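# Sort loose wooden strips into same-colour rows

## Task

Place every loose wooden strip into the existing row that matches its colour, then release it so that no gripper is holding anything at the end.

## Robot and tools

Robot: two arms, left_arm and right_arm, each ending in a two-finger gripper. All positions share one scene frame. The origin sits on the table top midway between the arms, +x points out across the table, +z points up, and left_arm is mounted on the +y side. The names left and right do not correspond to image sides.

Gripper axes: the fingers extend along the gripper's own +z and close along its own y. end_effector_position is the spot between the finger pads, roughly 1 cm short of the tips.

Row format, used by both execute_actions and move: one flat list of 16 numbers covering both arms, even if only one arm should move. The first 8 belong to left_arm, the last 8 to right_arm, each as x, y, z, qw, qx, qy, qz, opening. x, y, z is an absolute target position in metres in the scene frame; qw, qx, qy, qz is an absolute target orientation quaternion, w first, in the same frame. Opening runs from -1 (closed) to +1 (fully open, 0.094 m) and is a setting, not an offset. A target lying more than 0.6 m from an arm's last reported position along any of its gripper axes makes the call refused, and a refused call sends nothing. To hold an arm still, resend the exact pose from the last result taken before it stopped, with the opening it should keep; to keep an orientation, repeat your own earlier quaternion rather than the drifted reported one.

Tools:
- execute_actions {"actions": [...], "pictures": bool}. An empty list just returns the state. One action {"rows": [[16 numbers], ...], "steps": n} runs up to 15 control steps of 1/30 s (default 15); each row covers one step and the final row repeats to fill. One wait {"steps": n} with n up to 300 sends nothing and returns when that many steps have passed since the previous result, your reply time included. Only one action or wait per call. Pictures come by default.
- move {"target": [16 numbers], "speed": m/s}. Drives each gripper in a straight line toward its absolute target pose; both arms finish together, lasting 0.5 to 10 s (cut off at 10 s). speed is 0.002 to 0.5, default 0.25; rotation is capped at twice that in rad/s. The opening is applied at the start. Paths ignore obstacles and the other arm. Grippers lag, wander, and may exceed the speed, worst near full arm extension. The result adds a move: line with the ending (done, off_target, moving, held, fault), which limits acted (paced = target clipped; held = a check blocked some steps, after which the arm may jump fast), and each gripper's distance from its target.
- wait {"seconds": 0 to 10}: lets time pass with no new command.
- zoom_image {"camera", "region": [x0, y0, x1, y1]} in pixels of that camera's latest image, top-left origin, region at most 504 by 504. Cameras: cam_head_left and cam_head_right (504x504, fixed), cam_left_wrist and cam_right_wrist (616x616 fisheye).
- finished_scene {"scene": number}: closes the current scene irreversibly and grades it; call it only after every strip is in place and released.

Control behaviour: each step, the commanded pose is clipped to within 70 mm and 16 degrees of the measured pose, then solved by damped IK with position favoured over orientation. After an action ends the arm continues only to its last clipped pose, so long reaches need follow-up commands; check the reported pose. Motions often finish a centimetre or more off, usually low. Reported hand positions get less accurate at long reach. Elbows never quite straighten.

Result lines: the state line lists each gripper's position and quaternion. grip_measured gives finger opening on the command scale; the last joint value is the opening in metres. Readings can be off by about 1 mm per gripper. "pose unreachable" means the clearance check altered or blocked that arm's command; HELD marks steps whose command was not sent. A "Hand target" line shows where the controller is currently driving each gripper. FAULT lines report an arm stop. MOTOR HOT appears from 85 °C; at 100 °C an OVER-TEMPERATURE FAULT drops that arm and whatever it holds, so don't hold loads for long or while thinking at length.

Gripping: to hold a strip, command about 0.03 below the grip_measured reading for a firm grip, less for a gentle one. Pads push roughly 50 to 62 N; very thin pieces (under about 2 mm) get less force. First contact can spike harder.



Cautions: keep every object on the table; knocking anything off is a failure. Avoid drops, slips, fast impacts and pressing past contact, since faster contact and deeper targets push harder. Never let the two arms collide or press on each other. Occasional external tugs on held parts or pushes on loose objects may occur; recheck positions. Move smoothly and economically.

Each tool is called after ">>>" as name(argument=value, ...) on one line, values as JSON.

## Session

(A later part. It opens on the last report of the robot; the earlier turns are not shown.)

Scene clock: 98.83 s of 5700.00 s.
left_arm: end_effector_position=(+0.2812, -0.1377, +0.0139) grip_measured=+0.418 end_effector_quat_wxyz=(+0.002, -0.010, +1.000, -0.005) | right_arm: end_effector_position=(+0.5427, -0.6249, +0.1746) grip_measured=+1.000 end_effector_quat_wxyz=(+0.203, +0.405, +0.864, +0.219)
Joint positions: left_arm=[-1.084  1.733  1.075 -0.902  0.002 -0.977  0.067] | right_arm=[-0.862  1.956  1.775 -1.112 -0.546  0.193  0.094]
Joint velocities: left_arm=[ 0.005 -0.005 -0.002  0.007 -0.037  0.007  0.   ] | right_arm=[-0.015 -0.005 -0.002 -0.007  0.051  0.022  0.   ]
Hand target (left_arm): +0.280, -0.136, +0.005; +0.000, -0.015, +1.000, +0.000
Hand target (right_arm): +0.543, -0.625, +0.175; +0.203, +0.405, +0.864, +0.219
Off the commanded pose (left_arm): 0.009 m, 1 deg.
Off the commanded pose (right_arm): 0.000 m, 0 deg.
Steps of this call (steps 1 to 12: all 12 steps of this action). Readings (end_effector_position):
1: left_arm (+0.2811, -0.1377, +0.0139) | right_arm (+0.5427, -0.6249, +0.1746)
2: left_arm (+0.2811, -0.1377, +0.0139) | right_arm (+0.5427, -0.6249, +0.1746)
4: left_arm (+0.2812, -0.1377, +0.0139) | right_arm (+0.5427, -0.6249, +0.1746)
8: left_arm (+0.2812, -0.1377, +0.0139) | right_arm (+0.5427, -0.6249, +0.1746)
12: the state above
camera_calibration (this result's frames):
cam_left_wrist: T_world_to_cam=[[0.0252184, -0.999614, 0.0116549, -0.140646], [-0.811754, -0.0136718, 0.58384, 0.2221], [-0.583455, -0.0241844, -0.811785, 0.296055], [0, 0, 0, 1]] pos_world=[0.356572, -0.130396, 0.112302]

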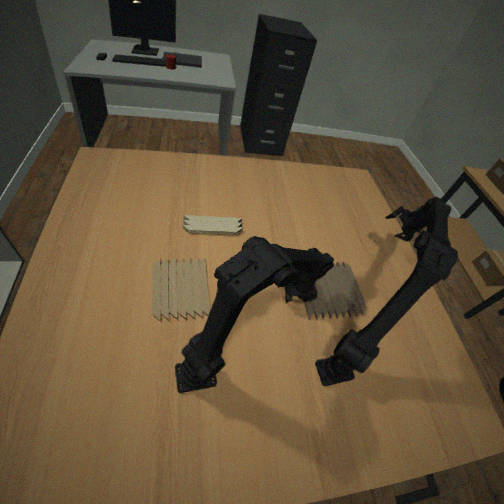

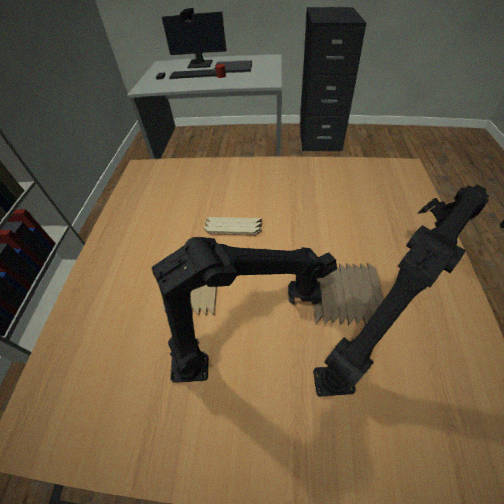

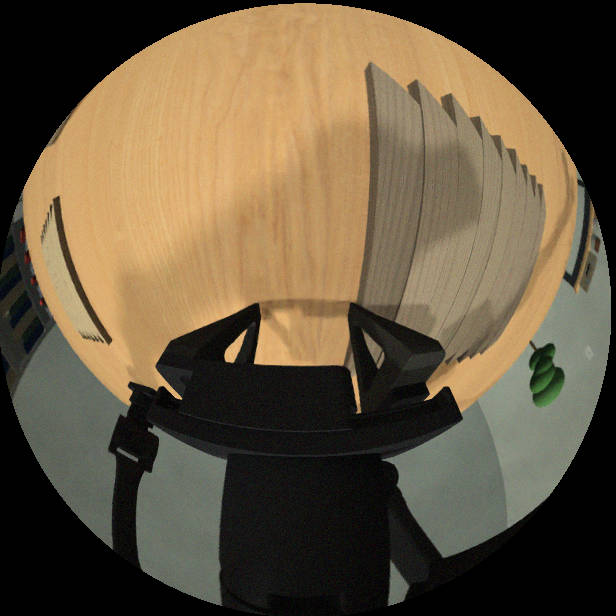

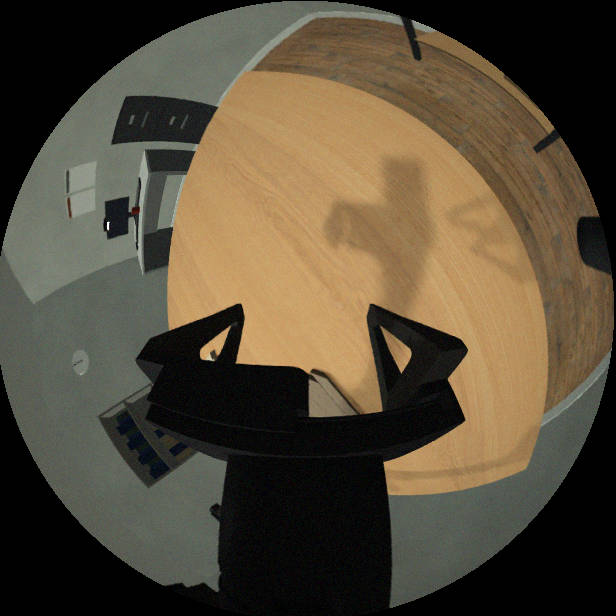

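>>> execute_actions(actions=[{"rows":[[0.28,-0.136,0.005,0,-0.015,1,0,0.5,0.5427,-0.6249,0.1746,0.203,0.405,0.864,0.219,1]],"steps":7}], pictures=false)

>>> move(target=[0.28,-0.06,0.09,0,-0.015,1,0,0.3,0.5427,-0.6249,0.1746,0.203,0.405,0.864,0.219,1])

>>> zoom_image(camera="cam_head_right", region=[160,240,360,330])

Scene clock: 102.03 s of 5700.00 s.
left_arm: end_effector_position=(+0.2812, -0.1377, +0.0139) grip_measured=+0.498 end_effector_quat_wxyz=(+0.002, -0.010, +1.000, -0.005) | right_arm: end_effector_position=(+0.5427, -0.6249, +0.1746) grip_measured=+1.000 end_effector_quat_wxyz=(+0.203, +0.405, +0.864, +0.219)
Joint positions: left_arm=[-1.084  1.733  1.075 -0.902  0.002 -0.977  0.07 ] | right_arm=[-0.862  1.956  1.775 -1.112 -0.546  0.193  0.094]
Joint velocities: left_arm=[ 0.015  0.024 -0.002 -0.002 -0.007 -0.037  0.001] | right_arm=[ 0.005 -0.005 -0.007 -0.007 -0.051  0.037  0.   ]
Hand target (left_arm): +0.280, -0.136, +0.005; -0.000, -0.015, +1.000, -0.000
Hand target (right_arm): +0.543, -0.625, +0.175; +0.203, +0.405, +0.864, +0.219
Off the commanded pose (left_arm): 0.009 m, 1 deg.
Off the commanded pose (right_arm): 0.000 m, 0 deg.
Steps of this call (steps 1 to 89: nothing new was sent; steps 90 to 96: all 7 steps of this action). Readings (end_effector_position):
90: left_arm (+0.2812, -0.1377, +0.0139) | right_arm (+0.5427, -0.6249, +0.1746)
91: left_arm (+0.2812, -0.1377, +0.0139) | right_arm (+0.5427, -0.6249, +0.1746)
93: left_arm (+0.2812, -0.1377, +0.0139) | right_arm (+0.5427, -0.6249, +0.1746)
96: the state above

Scene clock: 103.30 s of 5700.00 s.
left_arm: end_effector_position=(+0.2829, -0.0646, +0.0981) grip_measured=+0.301 end_effector_quat_wxyz=(+0.010, -0.021, +1.000, -0.013) | right_arm: end_effector_position=(+0.5427, -0.6249, +0.1746) grip_measured=+1.000 end_effector_quat_wxyz=(+0.203, +0.405, +0.864, +0.219)
Joint positions: left_arm=[-0.975  1.463  1.    -1.075  0.001 -0.89   0.061] | right_arm=[-0.862  1.956  1.775 -1.112 -0.546  0.193  0.094]
Joint velocities: left_arm=[0.005 0.005 0.002 0.002 0.051 0.022 0.001] | right_arm=[ 0.005 -0.015  0.007  0.017  0.081  0.051  0.   ]
Hand target (left_arm): +0.279, -0.060, +0.089; +0.000, -0.015, +1.000, +0.000
Hand target (right_arm): +0.543, -0.625, +0.175; +0.203, +0.405, +0.864, +0.219
Off the commanded pose (left_arm): 0.010 m, 2 deg.
Off the commanded pose (right_arm): 0.000 m, 0 deg.
move: done
camera_calibration (this result's frames):
cam_left_wrist: T_world_to_cam=[[0.0466604, -0.998518, 0.0279983, -0.07617], [-0.820553, -0.0223297, 0.571133, 0.1785], [-0.569662, -0.0496234, -0.82038, 0.362402], [0, 0, 0, 1]] pos_world=[0.35647, -0.0540877, 0.197493]

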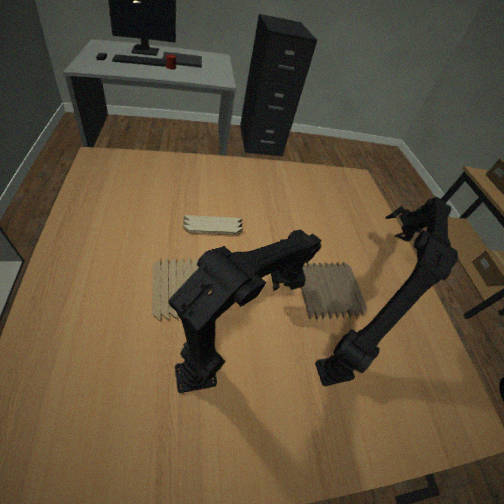

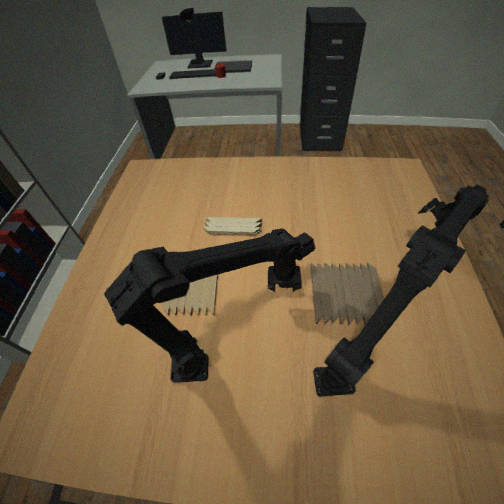

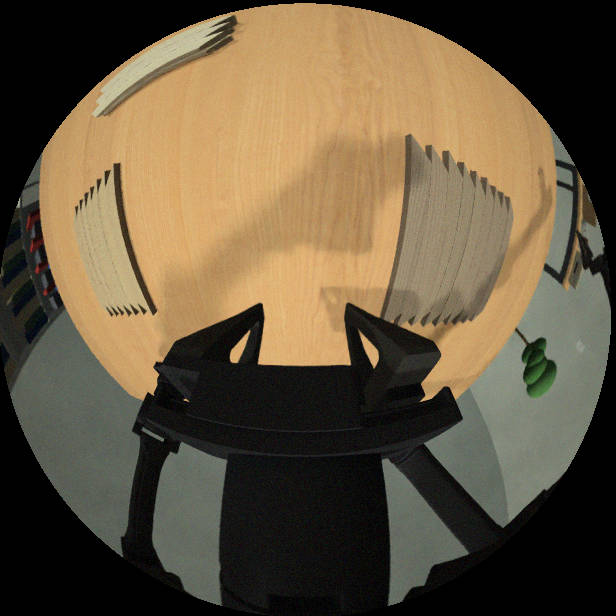

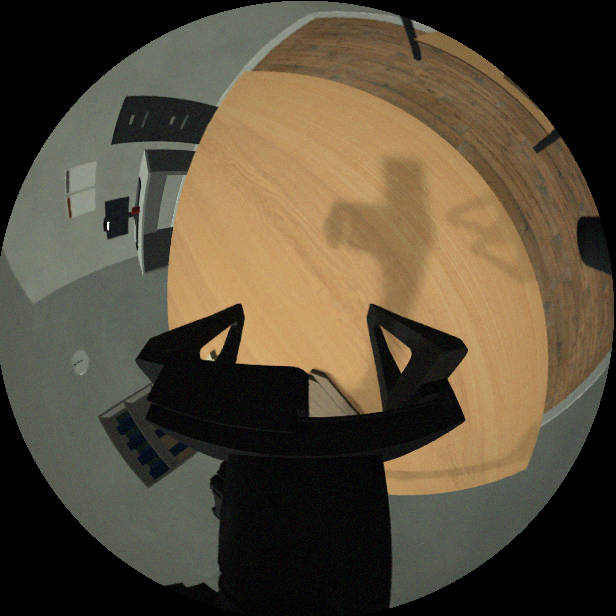

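Region (160, 240, 360, 330) of cam_head_right's 504x504 image, scaled by 2.520, with more detail than that image has; it fills the top 227 rows of this view, and the rest is white.

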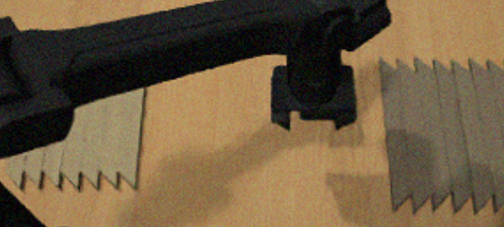

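>>> finished_scene(scene=1)

The scene is finished: the task was done.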